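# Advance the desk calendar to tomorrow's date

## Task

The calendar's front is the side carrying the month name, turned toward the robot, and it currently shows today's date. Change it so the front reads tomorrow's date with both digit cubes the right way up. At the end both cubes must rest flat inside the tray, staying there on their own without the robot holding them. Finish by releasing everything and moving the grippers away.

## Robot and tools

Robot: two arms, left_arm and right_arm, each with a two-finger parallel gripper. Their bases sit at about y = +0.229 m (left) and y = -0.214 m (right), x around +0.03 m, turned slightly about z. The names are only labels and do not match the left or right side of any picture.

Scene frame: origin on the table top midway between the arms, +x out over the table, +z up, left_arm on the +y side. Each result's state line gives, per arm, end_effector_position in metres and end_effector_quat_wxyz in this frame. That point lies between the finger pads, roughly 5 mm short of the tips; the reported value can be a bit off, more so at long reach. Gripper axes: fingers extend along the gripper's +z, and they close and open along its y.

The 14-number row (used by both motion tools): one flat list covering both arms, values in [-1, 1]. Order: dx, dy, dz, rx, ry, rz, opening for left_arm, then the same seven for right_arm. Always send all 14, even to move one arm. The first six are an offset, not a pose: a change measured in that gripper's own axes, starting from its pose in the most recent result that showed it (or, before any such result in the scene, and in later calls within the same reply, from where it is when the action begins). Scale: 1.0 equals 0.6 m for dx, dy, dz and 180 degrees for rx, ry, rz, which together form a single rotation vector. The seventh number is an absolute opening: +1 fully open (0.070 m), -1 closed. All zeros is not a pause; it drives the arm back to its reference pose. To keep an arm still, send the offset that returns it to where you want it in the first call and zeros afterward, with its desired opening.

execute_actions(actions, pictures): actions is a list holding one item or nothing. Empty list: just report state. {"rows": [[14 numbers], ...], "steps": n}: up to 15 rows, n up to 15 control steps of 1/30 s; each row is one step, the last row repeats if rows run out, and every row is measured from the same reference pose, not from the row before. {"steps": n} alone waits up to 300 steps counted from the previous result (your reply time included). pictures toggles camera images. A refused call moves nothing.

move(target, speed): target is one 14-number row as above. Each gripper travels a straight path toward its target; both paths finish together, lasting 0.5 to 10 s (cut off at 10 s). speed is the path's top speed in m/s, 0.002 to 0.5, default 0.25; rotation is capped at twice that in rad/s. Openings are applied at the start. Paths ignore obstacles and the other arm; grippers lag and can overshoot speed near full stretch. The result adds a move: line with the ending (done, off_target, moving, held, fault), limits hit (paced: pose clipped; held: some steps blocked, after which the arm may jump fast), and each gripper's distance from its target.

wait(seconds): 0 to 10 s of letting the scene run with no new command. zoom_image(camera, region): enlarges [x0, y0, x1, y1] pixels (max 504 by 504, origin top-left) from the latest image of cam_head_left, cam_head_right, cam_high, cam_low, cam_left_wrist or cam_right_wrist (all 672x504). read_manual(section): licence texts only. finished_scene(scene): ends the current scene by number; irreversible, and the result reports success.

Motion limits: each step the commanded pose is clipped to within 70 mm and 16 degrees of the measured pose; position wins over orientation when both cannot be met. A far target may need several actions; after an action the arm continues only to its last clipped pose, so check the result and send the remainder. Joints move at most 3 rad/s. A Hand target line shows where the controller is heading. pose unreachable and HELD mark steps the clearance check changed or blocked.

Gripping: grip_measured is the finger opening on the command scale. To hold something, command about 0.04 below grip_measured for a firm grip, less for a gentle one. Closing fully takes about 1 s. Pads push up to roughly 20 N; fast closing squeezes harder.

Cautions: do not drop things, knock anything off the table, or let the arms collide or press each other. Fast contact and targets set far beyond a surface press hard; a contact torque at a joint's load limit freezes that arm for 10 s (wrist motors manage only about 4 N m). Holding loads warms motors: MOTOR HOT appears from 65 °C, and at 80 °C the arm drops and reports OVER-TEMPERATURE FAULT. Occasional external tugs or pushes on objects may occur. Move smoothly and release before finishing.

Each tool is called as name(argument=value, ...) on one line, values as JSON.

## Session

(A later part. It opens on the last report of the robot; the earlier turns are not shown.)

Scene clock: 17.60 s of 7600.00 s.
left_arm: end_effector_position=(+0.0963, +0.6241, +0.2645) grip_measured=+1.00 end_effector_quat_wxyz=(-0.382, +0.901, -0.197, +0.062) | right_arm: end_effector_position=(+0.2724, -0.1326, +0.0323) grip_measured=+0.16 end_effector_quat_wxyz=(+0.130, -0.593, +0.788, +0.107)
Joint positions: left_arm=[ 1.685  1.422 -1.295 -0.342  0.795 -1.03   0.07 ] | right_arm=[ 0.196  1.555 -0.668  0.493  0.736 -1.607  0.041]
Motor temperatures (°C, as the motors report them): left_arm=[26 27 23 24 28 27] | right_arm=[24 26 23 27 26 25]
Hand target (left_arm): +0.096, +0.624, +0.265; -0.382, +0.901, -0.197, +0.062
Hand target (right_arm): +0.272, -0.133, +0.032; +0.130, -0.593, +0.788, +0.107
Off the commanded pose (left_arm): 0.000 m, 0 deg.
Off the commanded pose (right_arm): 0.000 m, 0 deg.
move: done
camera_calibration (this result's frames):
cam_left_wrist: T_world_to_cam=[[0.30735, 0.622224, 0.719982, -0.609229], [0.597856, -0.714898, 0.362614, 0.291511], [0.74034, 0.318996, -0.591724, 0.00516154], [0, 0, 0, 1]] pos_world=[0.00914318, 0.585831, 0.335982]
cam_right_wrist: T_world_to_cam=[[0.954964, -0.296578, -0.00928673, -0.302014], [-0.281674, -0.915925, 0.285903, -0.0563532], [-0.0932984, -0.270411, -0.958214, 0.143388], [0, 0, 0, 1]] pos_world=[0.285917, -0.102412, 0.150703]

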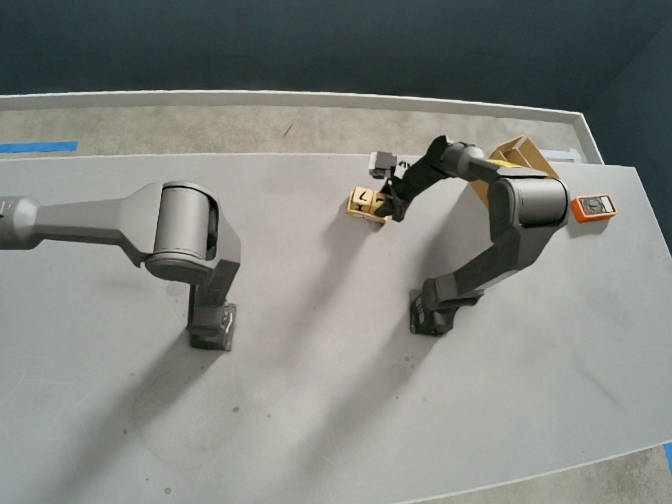

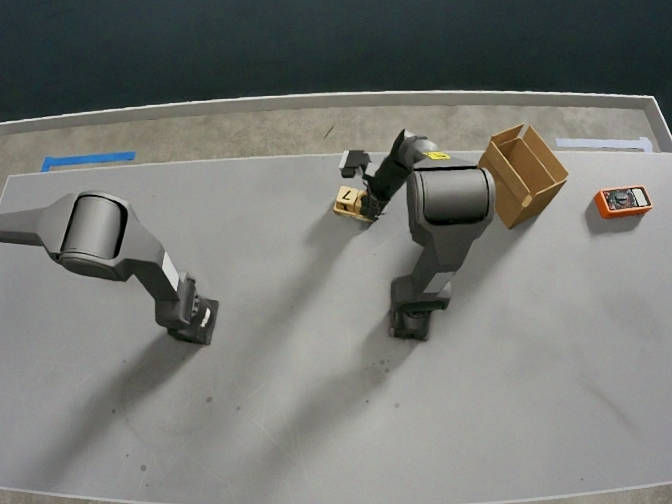

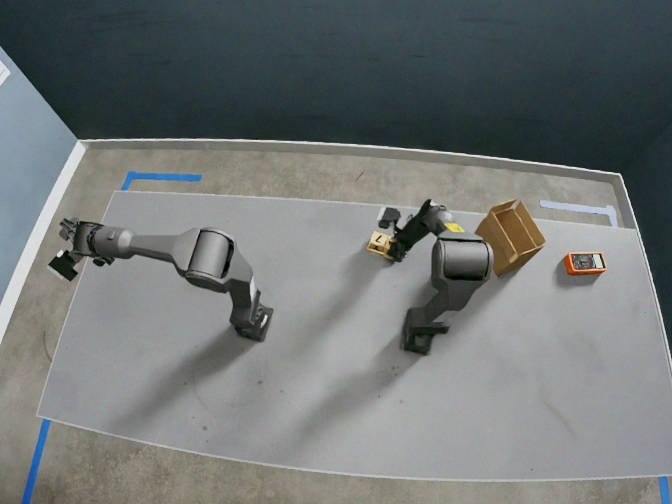

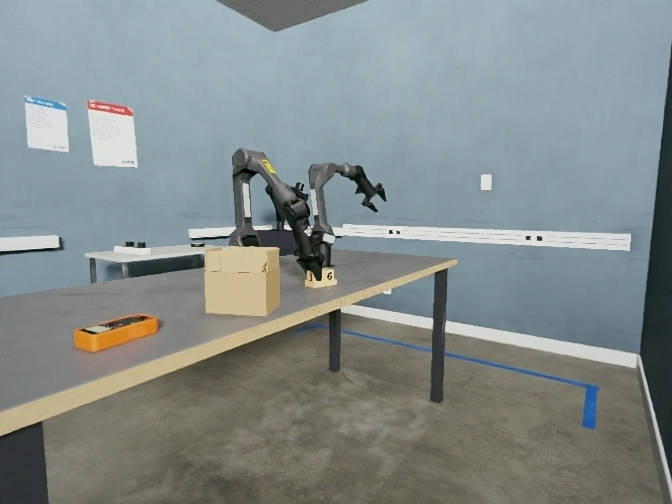

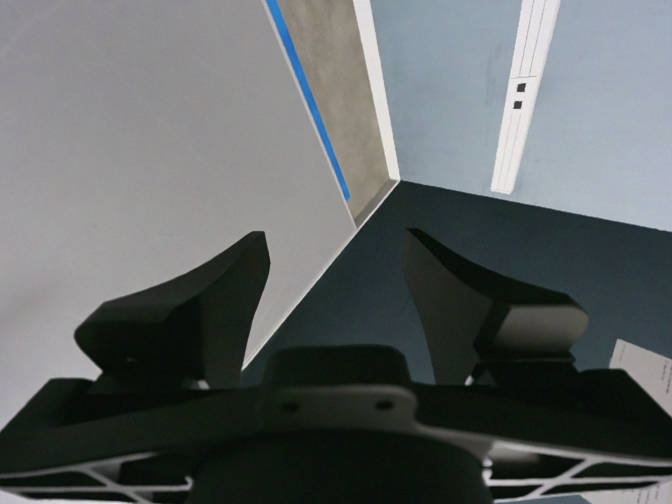

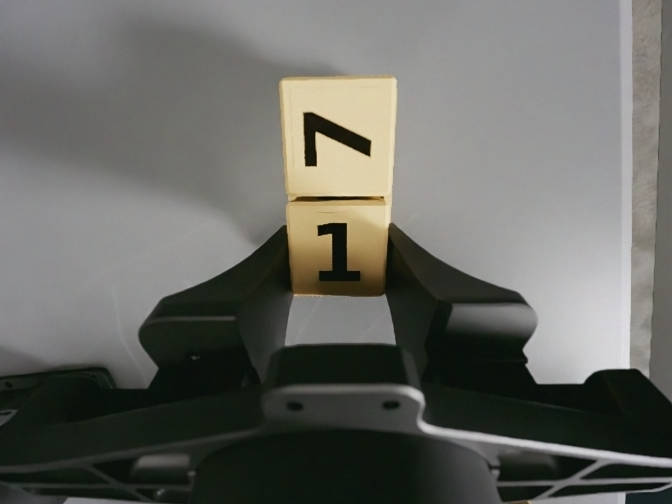

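move(target=[0,0,0,0,0,0,1,-0.033,0,-0.094,0,0,0,0.09], speed=0.1)

move(target=[0,0,0,0,0,0,1,0.113,-0.158,-0.463,0.285,-0.111,0.449,0.09], speed=0.3)

move(target=[0,0,0,0,0,0,1,-0.08,0,0,0,-0.12,0,0.09])

zoom_image(camera="cam_low", region=[230, 110, 350, 210])

Scene clock: 21.43 s of 7600.00 s.
left_arm: end_effector_position=(+0.0963, +0.6241, +0.2645) grip_measured=+1.00 end_effector_quat_wxyz=(-0.382, +0.901, -0.197, +0.062) | right_arm: end_effector_position=(+0.2742, -0.1327, +0.0933) grip_measured=+0.16 end_effector_quat_wxyz=(+0.131, -0.593, +0.788, +0.106)
Joint positions: left_arm=[ 1.685  1.422 -1.295 -0.342  0.795 -1.03   0.07 ] | right_arm=[ 0.194  1.425 -0.818  0.392  0.987 -1.453  0.041]
Motor temperatures (°C, as the motors report them): left_arm=[26 27 23 24 28 27] | right_arm=[24 26 24 27 26 25]
Hand target (left_arm): +0.096, +0.624, +0.265; -0.382, +0.901, -0.197, +0.062
Hand target (right_arm): +0.274, -0.133, +0.092; +0.130, -0.593, +0.788, +0.107
Off the commanded pose (left_arm): 0.000 m, 0 deg.
Off the commanded pose (right_arm): 0.002 m, 0 deg.
move: done
camera_calibration (this result's frames):
cam_left_wrist: T_world_to_cam=[[0.30735, 0.622223, 0.719982, -0.609228], [0.597856, -0.714898, 0.362614, 0.291512], [0.74034, 0.318996, -0.591724, 0.00516153], [0, 0, 0, 1]] pos_world=[0.00914318, 0.585831, 0.335982]
cam_right_wrist: T_world_to_cam=[[0.954793, -0.297197, -0.00669533, -0.303463], [-0.28316, -0.91609, 0.2839, -0.0728534], [-0.0905078, -0.26917, -0.958831, 0.201441], [0, 0, 0, 1]] pos_world=[0.287347, -0.102707, 0.211799]

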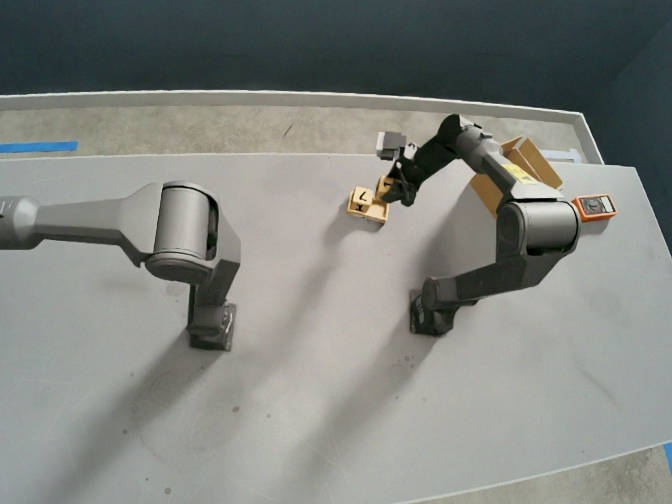

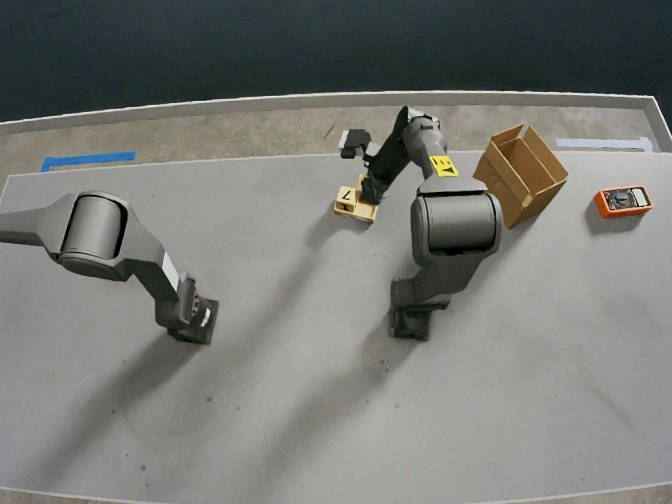

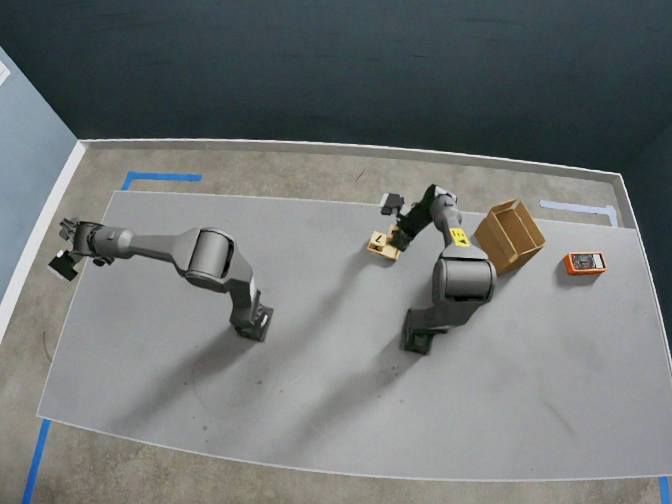

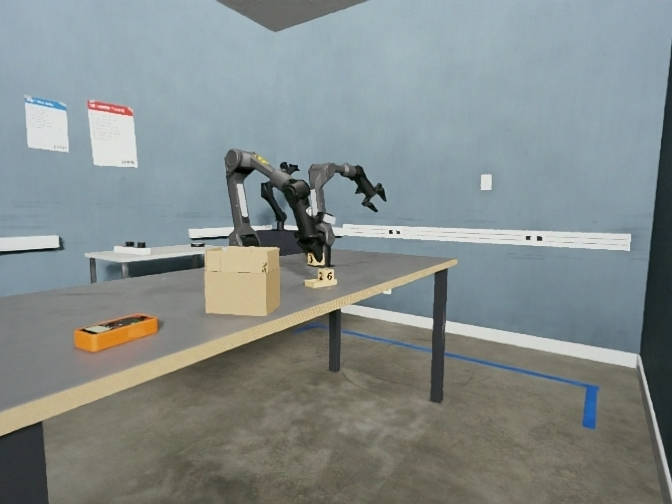

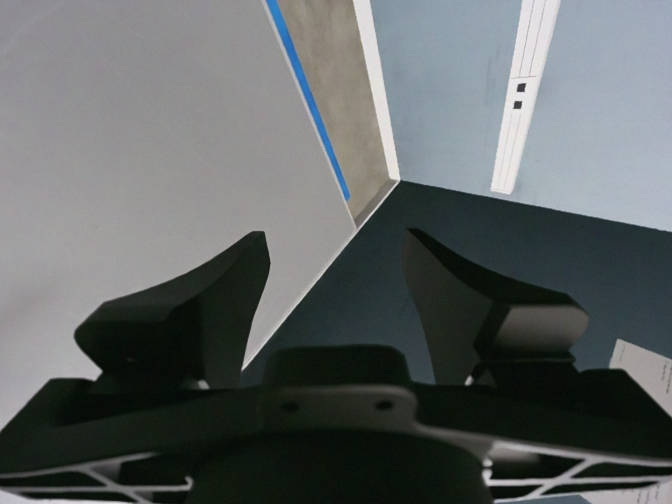

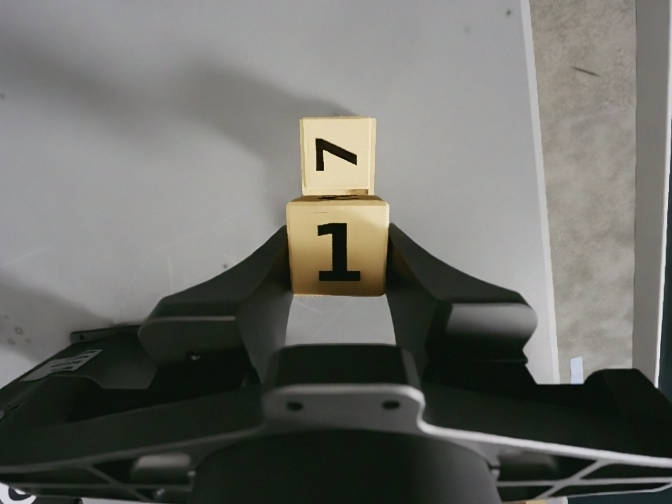

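Scene clock: 24.67 s of 7600.00 s.
left_arm: end_effector_position=(+0.0963, +0.6241, +0.2645) grip_measured=+1.00 end_effector_quat_wxyz=(-0.382, +0.901, -0.197, +0.062) | right_arm: end_effector_position=(+0.3279, -0.3098, +0.3335) grip_measured=+0.16 end_effector_quat_wxyz=(+0.378, +0.167, +0.908, -0.066)
Joint positions: left_arm=[ 1.685  1.422 -1.295 -0.342  0.795 -1.03   0.07 ] | right_arm=[-0.117  1.155 -1.359 -0.072  1.077  0.106  0.041]
Motor temperatures (°C, as the motors report them): left_arm=[26 27 23 24 28 27] | right_arm=[24 26 24 27 26 25]
Hand target (left_arm): +0.096, +0.624, +0.265; -0.382, +0.901, -0.197, +0.062
Hand target (right_arm): +0.328, -0.310, +0.334; +0.378, +0.167, +0.908, -0.066
Off the commanded pose (left_arm): 0.000 m, 0 deg.
Off the commanded pose (right_arm): 0.003 m, 0 deg.
move: done
camera_calibration (this result's frames):
cam_left_wrist: T_world_to_cam=[[0.30735, 0.622224, 0.719982, -0.609229], [0.597856, -0.714898, 0.362614, 0.291511], [0.74034, 0.318996, -0.591724, 0.00516139], [0, 0, 0, 1]] pos_world=[0.00914316, 0.585831, 0.335982]
cam_right_wrist: T_world_to_cam=[[-0.374964, -0.926964, -0.0118322, -0.163117], [-0.914263, 0.371878, -0.160715, 0.466211], [0.153377, -0.0494445, -0.98693, 0.386405], [0, 0, 0, 1]] pos_world=[0.305811, -0.305472, 0.454352]

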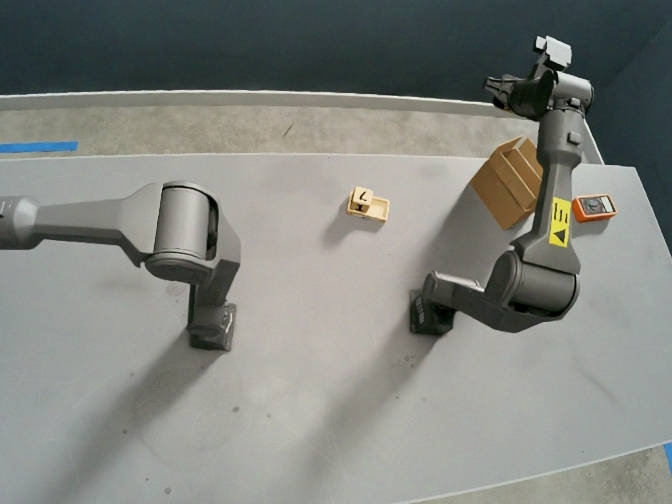

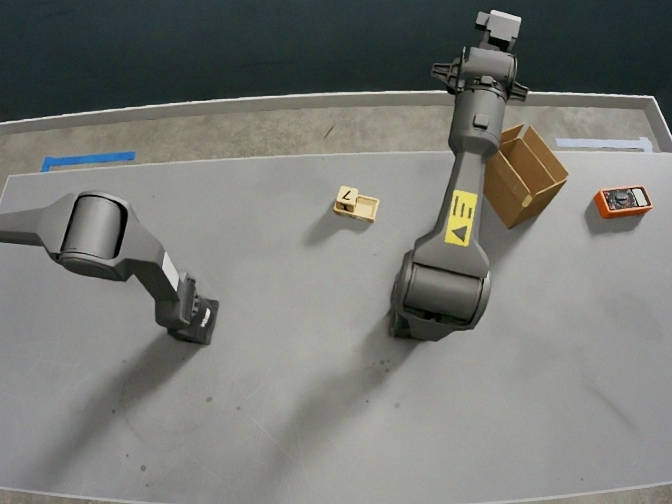

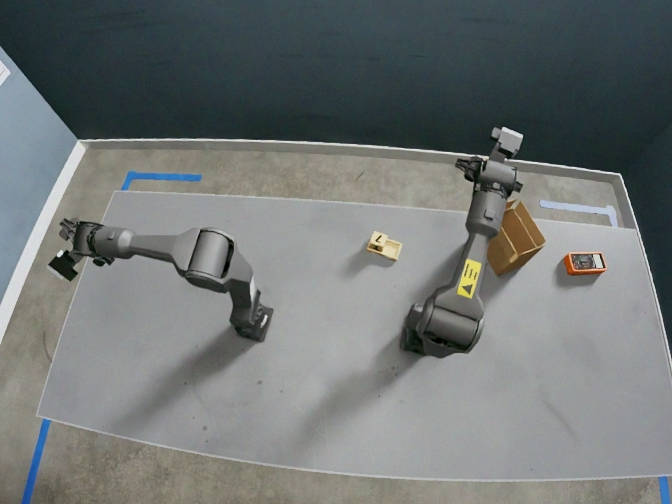

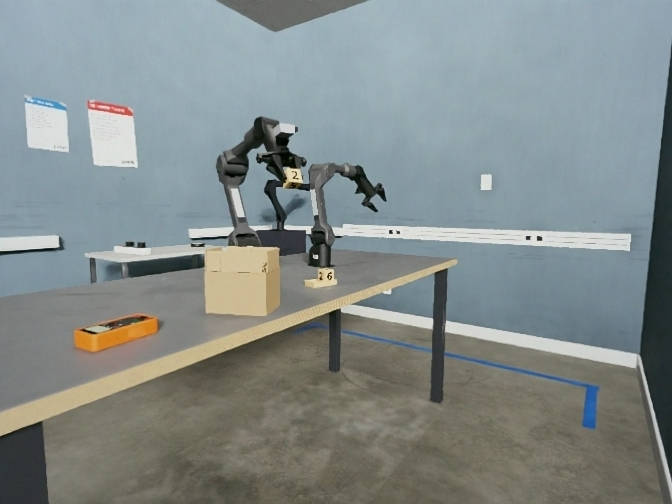

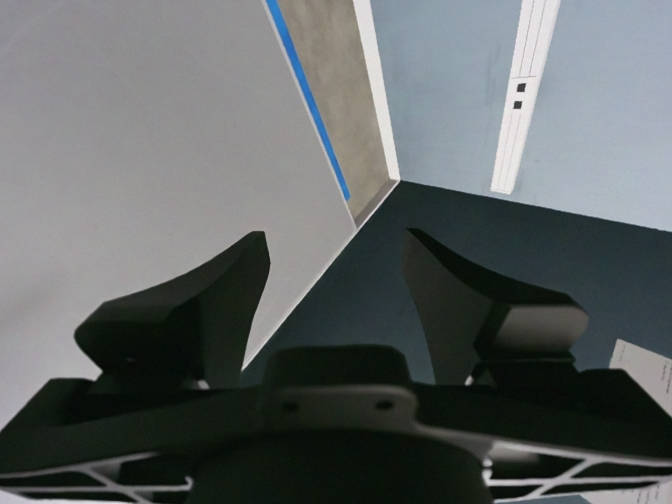

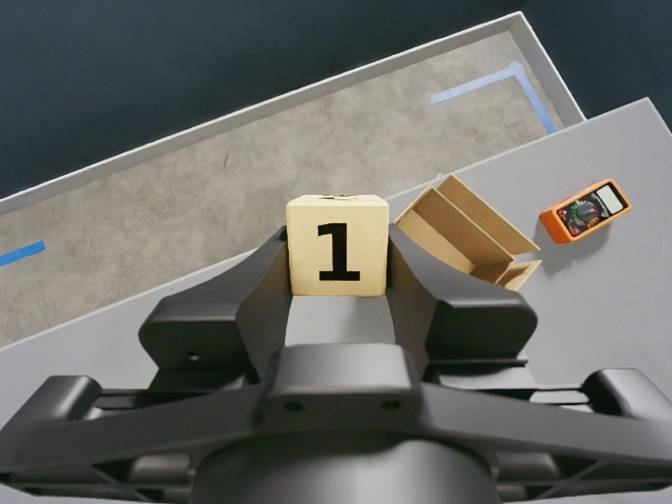

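Scene clock: 25.80 s of 7600.00 s.
left_arm: end_effector_position=(+0.0963, +0.6241, +0.2645) grip_measured=+1.00 end_effector_quat_wxyz=(-0.382, +0.901, -0.197, +0.062) | right_arm: end_effector_position=(+0.3594, -0.3211, +0.3677) grip_measured=+0.16 end_effector_quat_wxyz=(+0.542, +0.151, +0.821, -0.094)
Joint positions: left_arm=[ 1.685  1.422 -1.295 -0.342  0.795 -1.03   0.07 ] | right_arm=[-0.109  1.073 -1.163 -0.156  0.59   0.177  0.041]
Motor temperatures (°C, as the motors report them): left_arm=[26 27 23 24 29 27] | right_arm=[24 26 24 27 26 25]
Hand target (left_arm): +0.096, +0.624, +0.265; -0.382, +0.901, -0.197, +0.062
Hand target (right_arm): +0.359, -0.321, +0.368; +0.542, +0.150, +0.821, -0.094
Off the commanded pose (left_arm): 0.000 m, 0 deg.
Off the commanded pose (right_arm): 0.001 m, 0 deg.
move: done
camera_calibration (this result's frames):
cam_left_wrist: T_world_to_cam=[[0.30735, 0.622223, 0.719982, -0.609229], [0.597856, -0.714898, 0.362614, 0.291512], [0.74034, 0.318997, -0.591724, 0.0051613], [0, 0, 0, 1]] pos_world=[0.00914312, 0.585831, 0.335982]
cam_right_wrist: T_world_to_cam=[[-0.367241, -0.929852, -0.0225622, -0.161124], [-0.794482, 0.326206, -0.512237, 0.576201], [0.483665, -0.170189, -0.858547, 0.210049], [0, 0, 0, 1]] pos_world=[0.297016, -0.302034, 0.471853]

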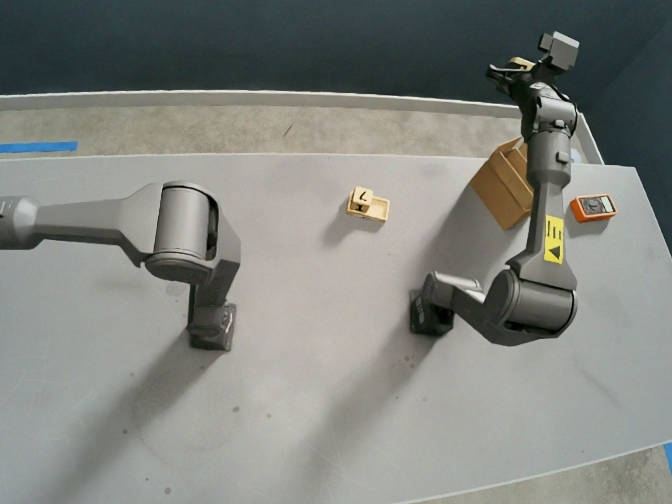

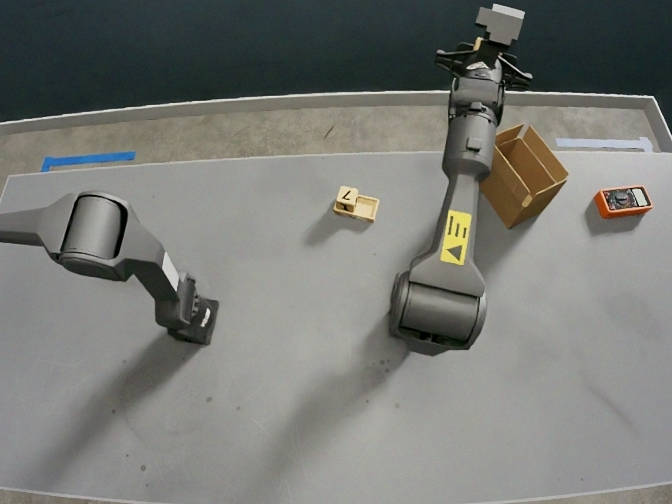

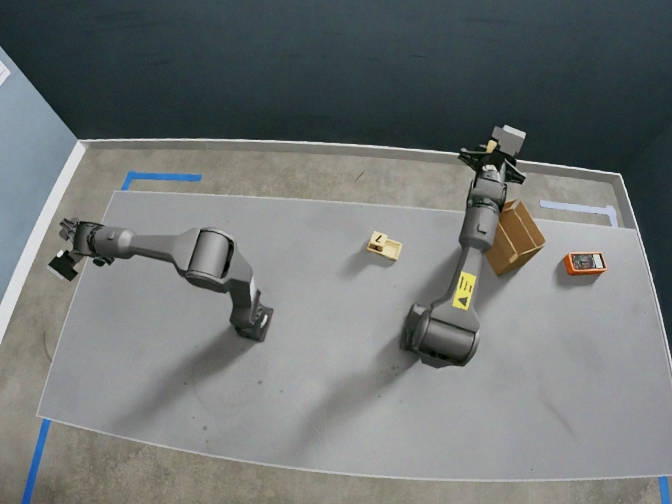

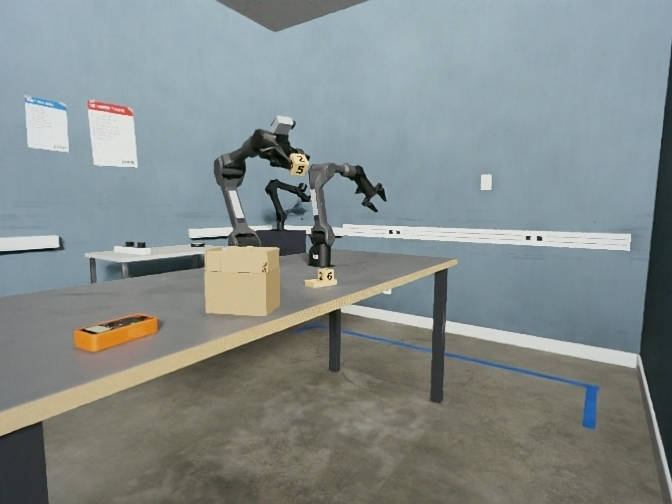

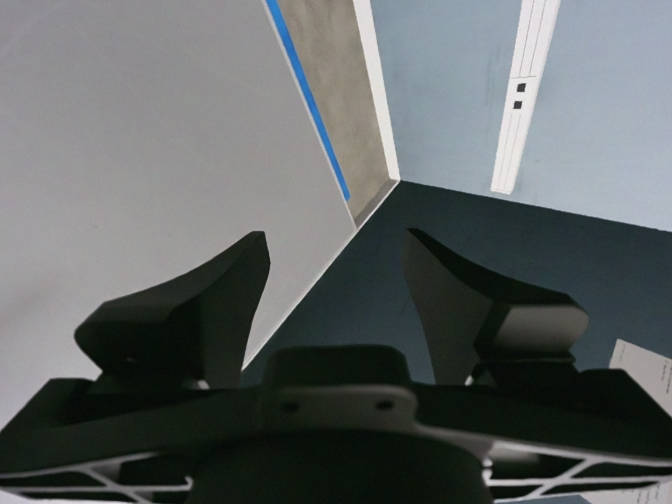

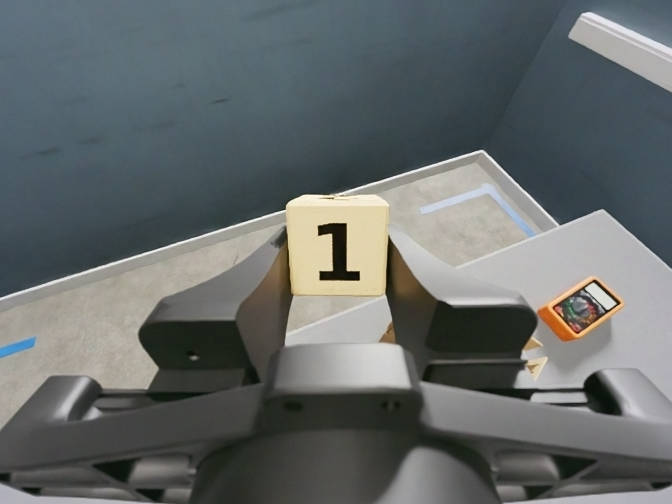

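Region (230, 110, 350, 210) of cam_low's 672x504 image, scaled by 4.200, with more detail than that image has.

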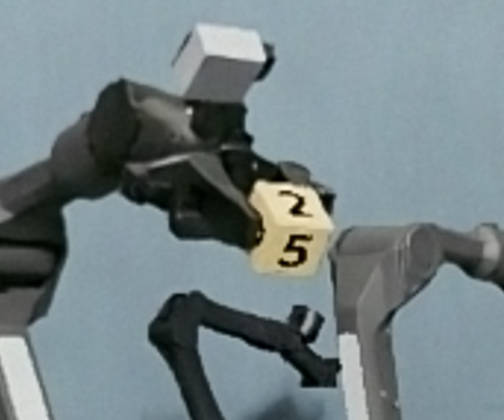

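execute_actions(actions=[])

Scene clock: 33.43 s of 7600.00 s.
left_arm: end_effector_position=(+0.0963, +0.6241, +0.2645) grip_measured=+1.00 end_effector_quat_wxyz=(-0.382, +0.901, -0.197, +0.062) | right_arm: end_effector_position=(+0.3594, -0.3211, +0.3679) grip_measured=+0.16 end_effector_quat_wxyz=(+0.542, +0.150, +0.821, -0.094)
Joint positions: left_arm=[ 1.685  1.422 -1.295 -0.342  0.795 -1.03   0.07 ] | right_arm=[-0.109  1.073 -1.163 -0.156  0.59   0.177  0.041]
Motor temperatures (°C, as the motors report them): left_arm=[26 27 23 24 29 27] | right_arm=[24 26 24 27 26 25]
Hand target (left_arm): +0.096, +0.624, +0.265; -0.382, +0.901, -0.197, +0.062
Hand target (right_arm): +0.359, -0.321, +0.368; +0.542, +0.150, +0.821, -0.094
Off the commanded pose (left_arm): 0.000 m, 0 deg.
Off the commanded pose (right_arm): 0.001 m, 0 deg.
Steps of this call (steps 1 to 90: nothing new was sent; then 4.63 s passed at rest). Readings (end_effector_position):
1: left_arm (+0.0963, +0.6241, +0.2645) | right_arm (+0.3594, -0.3211, +0.3676)
2: left_arm (+0.0963, +0.6241, +0.2645) | right_arm (+0.3594, -0.3211, +0.3676)
4: left_arm (+0.0963, +0.6241, +0.2645) | right_arm (+0.3594, -0.3211, +0.3676)
8: left_arm (+0.0963, +0.6241, +0.2645) | right_arm (+0.3594, -0.3211, +0.3676)
90: the state above
camera_calibration (this result's frames):
cam_left_wrist: T_world_to_cam=[[0.30735, 0.622224, 0.719982, -0.609229], [0.597856, -0.714898, 0.362614, 0.291511], [0.740341, 0.318996, -0.591724, 0.00516145], [0, 0, 0, 1]] pos_world=[0.0091432, 0.585831, 0.335982]
cam_right_wrist: T_world_to_cam=[[-0.367044, -0.929931, -0.0224939, -0.161211], [-0.794418, 0.325954, -0.512497, 0.576278], [0.483919, -0.17024, -0.858394, 0.210075], [0, 0, 0, 1]] pos_world=[0.296975, -0.301992, 0.472042]

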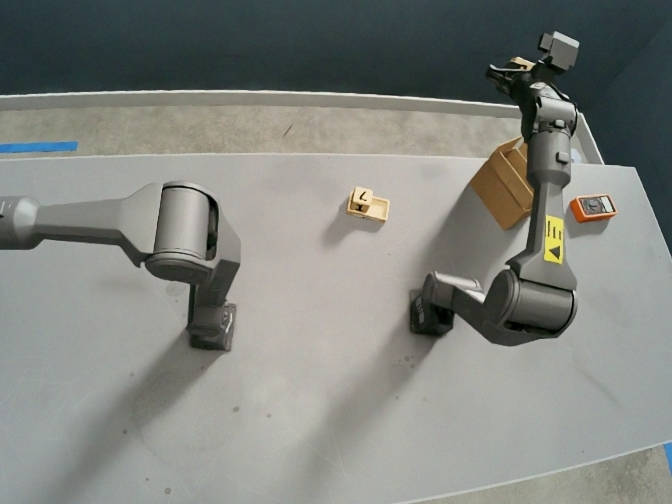

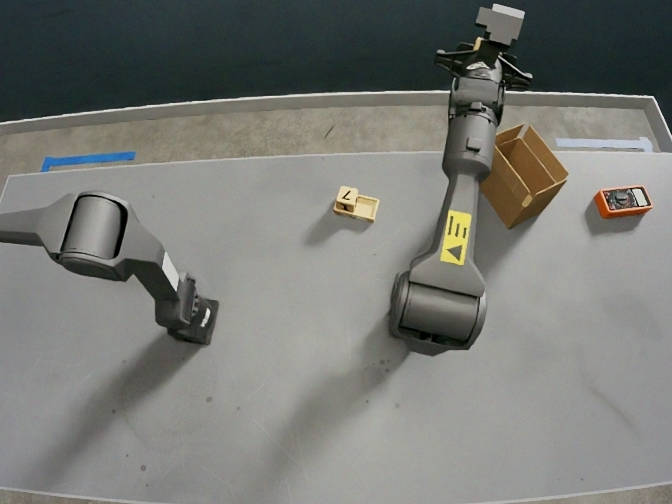

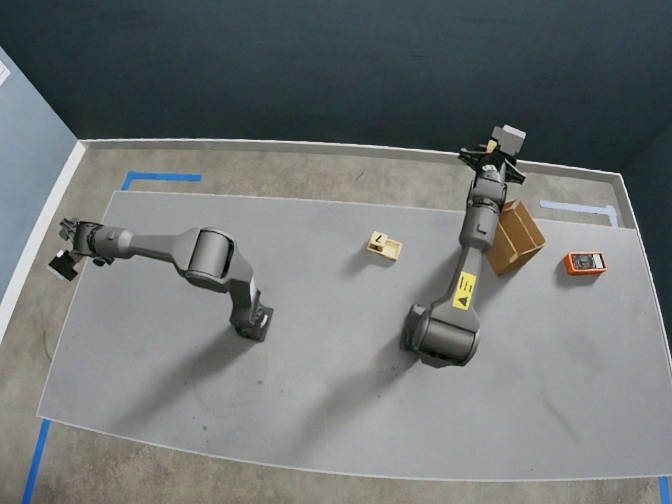

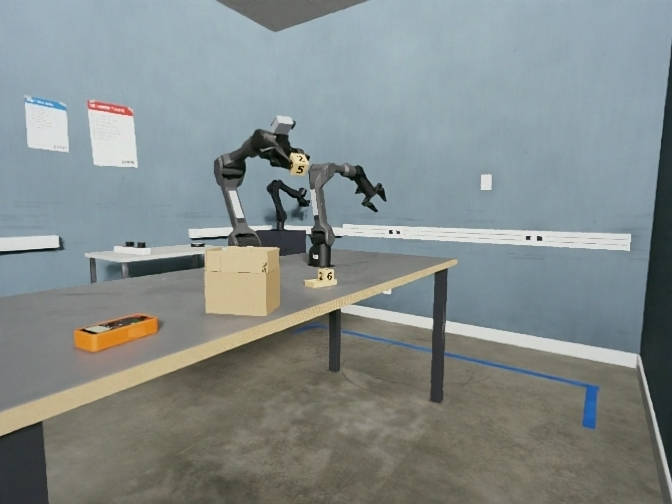

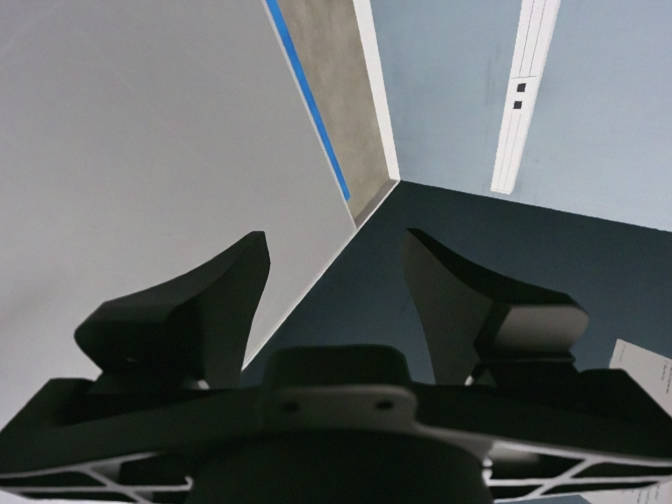

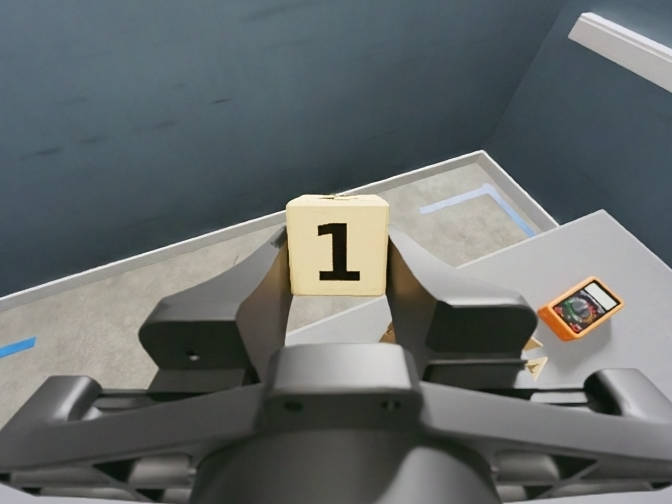

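move(target=[0,0,0,0,0,0,1,0.053,0.36,-0.125,-0.204,0,-0.087,0.09])

move(target=[0,0,0,0,0,0,1,0.053,0.36,-0.125,-0.204,0,-0.087,0.09])

Scene clock: 37.77 s of 7600.00 s.
left_arm: end_effector_position=(+0.0963, +0.6241, +0.2645) grip_measured=+1.00 end_effector_quat_wxyz=(-0.382, +0.901, -0.197, +0.062) | right_arm: end_effector_position=(+0.3579, -0.0892, +0.3692) grip_measured=+0.16 end_effector_quat_wxyz=(+0.542, -0.135, +0.823, +0.103)
Joint positions: left_arm=[ 1.685  1.422 -1.295 -0.342  0.795 -1.03   0.07 ] | right_arm=[ 0.536  1.087 -1.174 -0.06   0.577  0.09   0.041]
Motor temperatures (°C, as the motors report them): left_arm=[26 27 23 24 29 27] | right_arm=[24 26 24 27 26 25]
Hand target (left_arm): +0.096, +0.624, +0.265; -0.382, +0.901, -0.197, +0.062
Hand target (right_arm): +0.358, -0.090, +0.369; +0.542, -0.135, +0.823, +0.103
Off the commanded pose (left_arm): 0.000 m, 0 deg.
Off the commanded pose (right_arm): 0.002 m, 1 deg.
move: done
camera_calibration (this result's frames):
cam_left_wrist: T_world_to_cam=[[0.30735, 0.622224, 0.719982, -0.609229], [0.597856, -0.714898, 0.362614, 0.291511], [0.74034, 0.318996, -0.591724, 0.00516148], [0, 0, 0, 1]] pos_world=[0.00914316, 0.585831, 0.335982]
cam_right_wrist: T_world_to_cam=[[0.315776, -0.948112, -0.0370116, -0.186708], [-0.819116, -0.252711, -0.514962, 0.458307], [0.478888, 0.19293, -0.856413, 0.284926], [0, 0, 0, 1]] pos_world=[0.297917, -0.116171, 0.473115]

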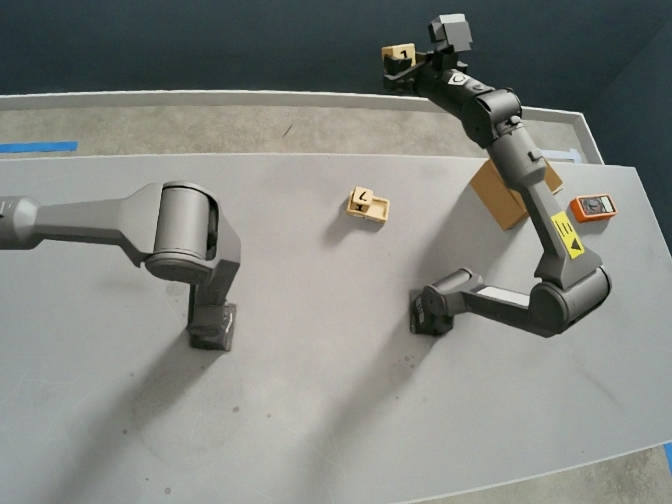

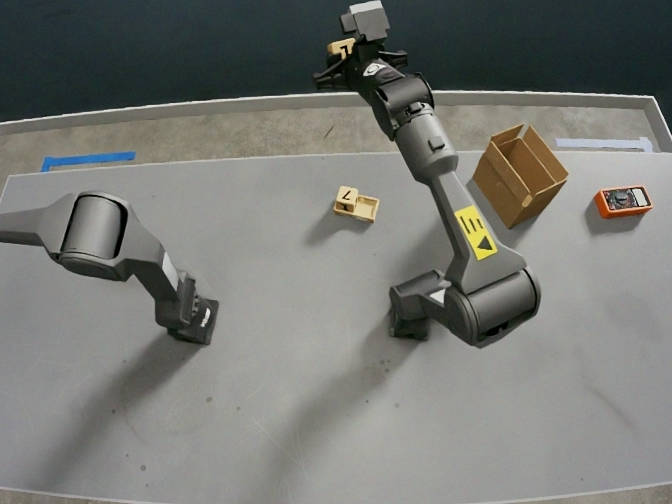

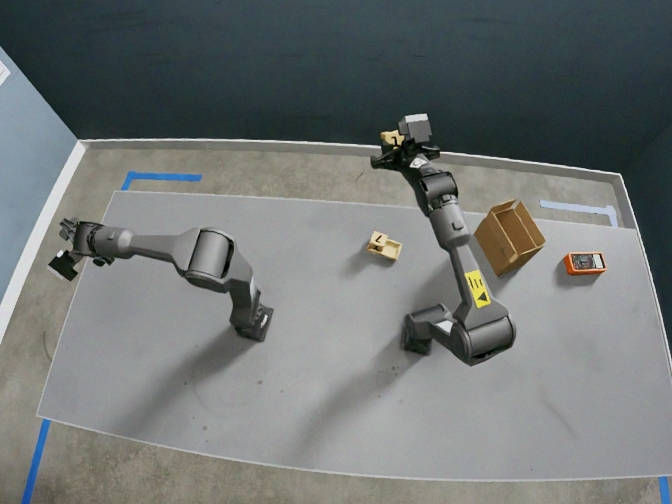

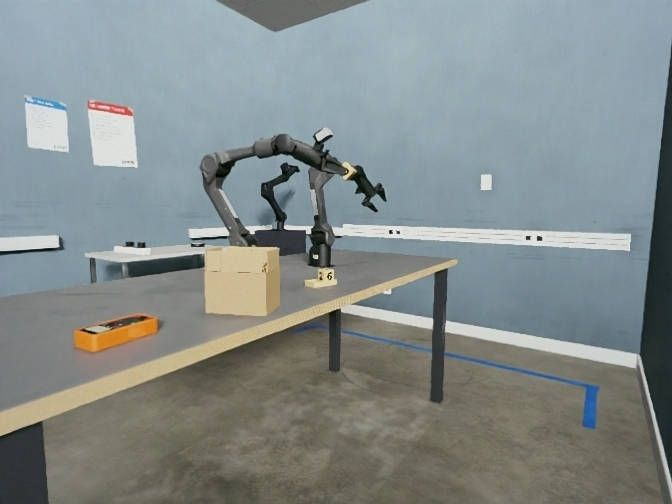

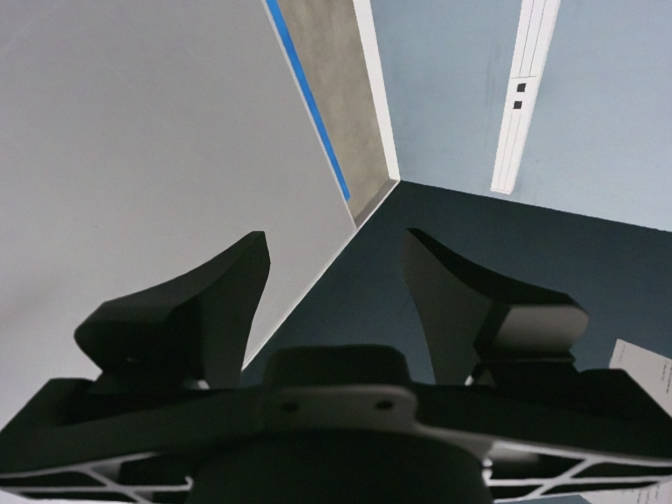

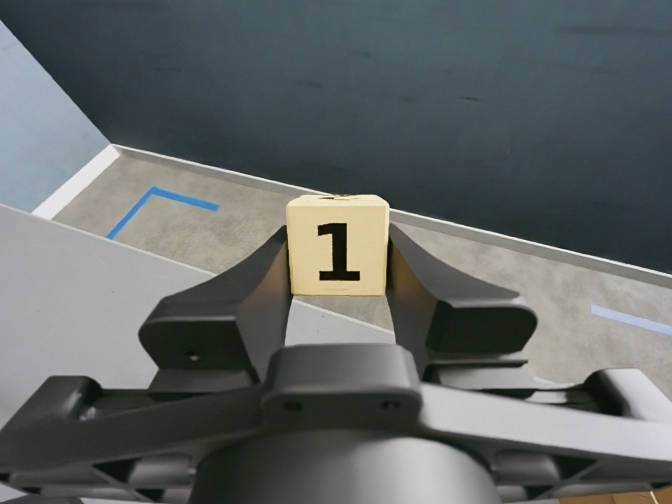

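Scene clock: 39.50 s of 7600.00 s.
left_arm: end_effector_position=(+0.0963, +0.6241, +0.2645) grip_measured=+1.00 end_effector_quat_wxyz=(-0.382, +0.901, -0.197, +0.062) | right_arm: end_effector_position=(+0.2078, +0.0875, +0.3736) grip_measured=+0.16 end_effector_quat_wxyz=(+0.477, -0.404, +0.726, +0.288)
Joint positions: left_arm=[ 1.685  1.422 -1.295 -0.342  0.795 -1.03   0.07 ] | right_arm=[ 1.175  1.084 -1.18   0.044  0.573 -0.012  0.041]
Motor temperatures (°C, as the motors report them): left_arm=[26 27 23 24 29 27] | right_arm=[24 26 24 27 27 25]
Hand target (left_arm): +0.096, +0.624, +0.265; -0.382, +0.901, -0.197, +0.062
Hand target (right_arm): +0.208, +0.087, +0.374; +0.477, -0.404, +0.726, +0.287
Off the commanded pose (left_arm): 0.000 m, 0 deg.
Off the commanded pose (right_arm): 0.001 m, 1 deg.
move: done
camera_calibration (this result's frames):
cam_left_wrist: T_world_to_cam=[[0.30735, 0.622223, 0.719982, -0.609229], [0.597856, -0.714898, 0.362614, 0.291512], [0.74034, 0.318997, -0.591724, 0.00516132], [0, 0, 0, 1]] pos_world=[0.00914314, 0.585831, 0.335982]
cam_right_wrist: T_world_to_cam=[[0.850753, -0.523569, -0.0457774, -0.1167], [-0.466332, -0.711829, -0.525199, 0.352934], [0.242392, 0.468162, -0.849747, 0.349078], [0, 0, 0, 1]] pos_world=[0.179254, 0.0267029, 0.476647]

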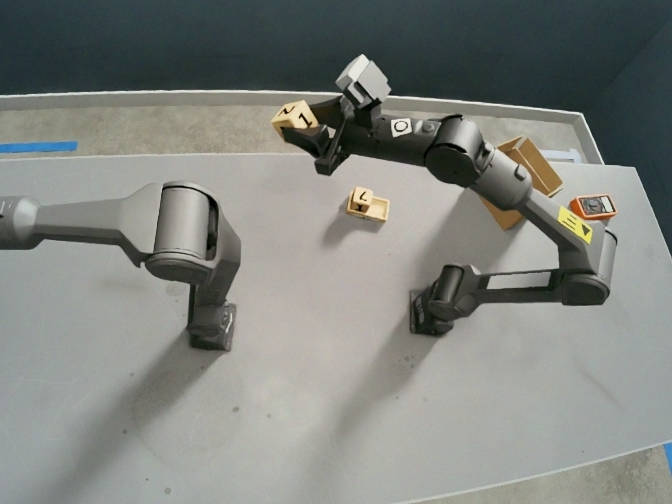

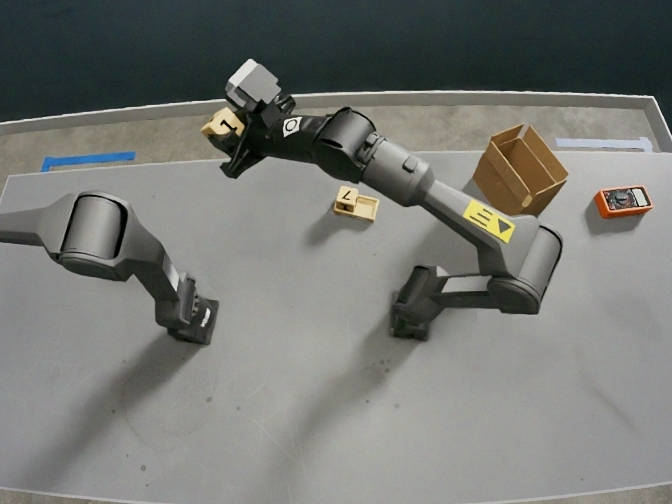

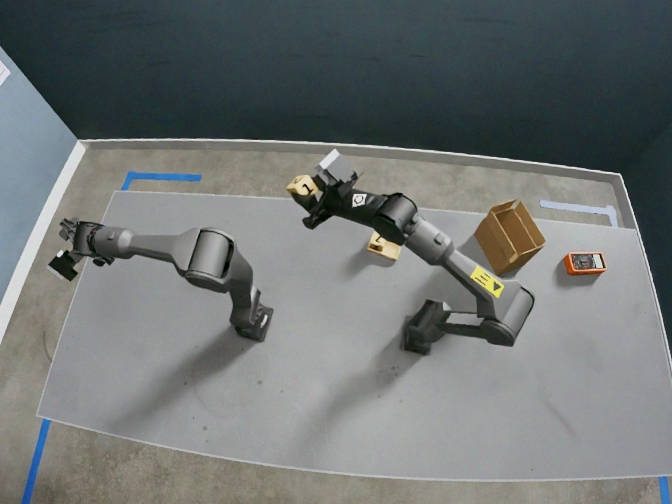

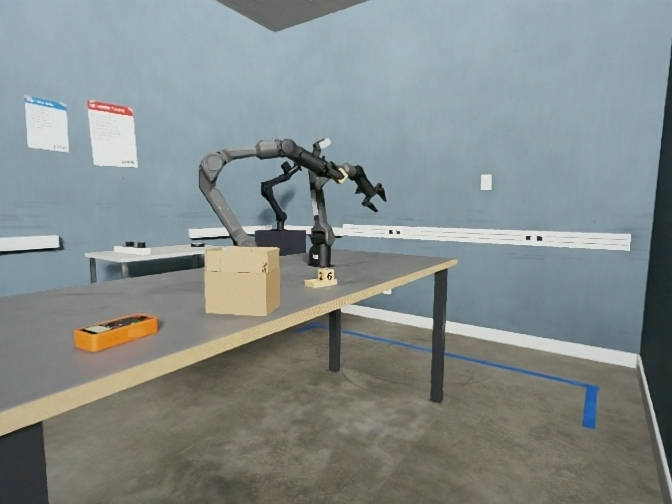

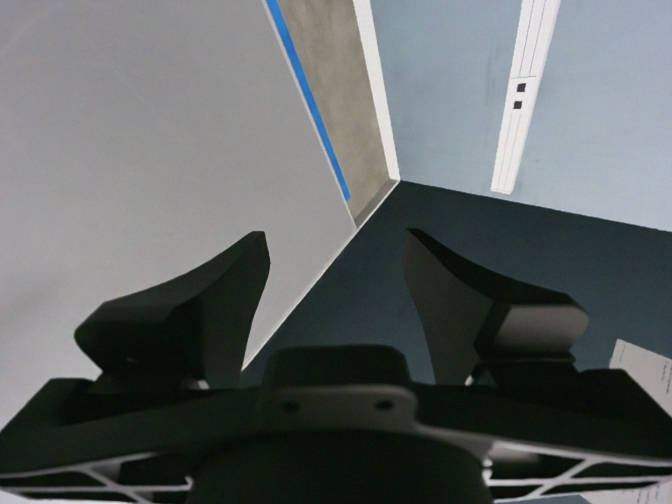

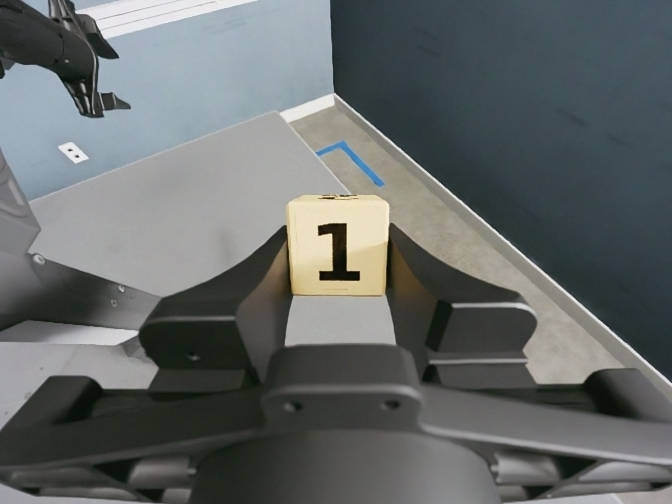

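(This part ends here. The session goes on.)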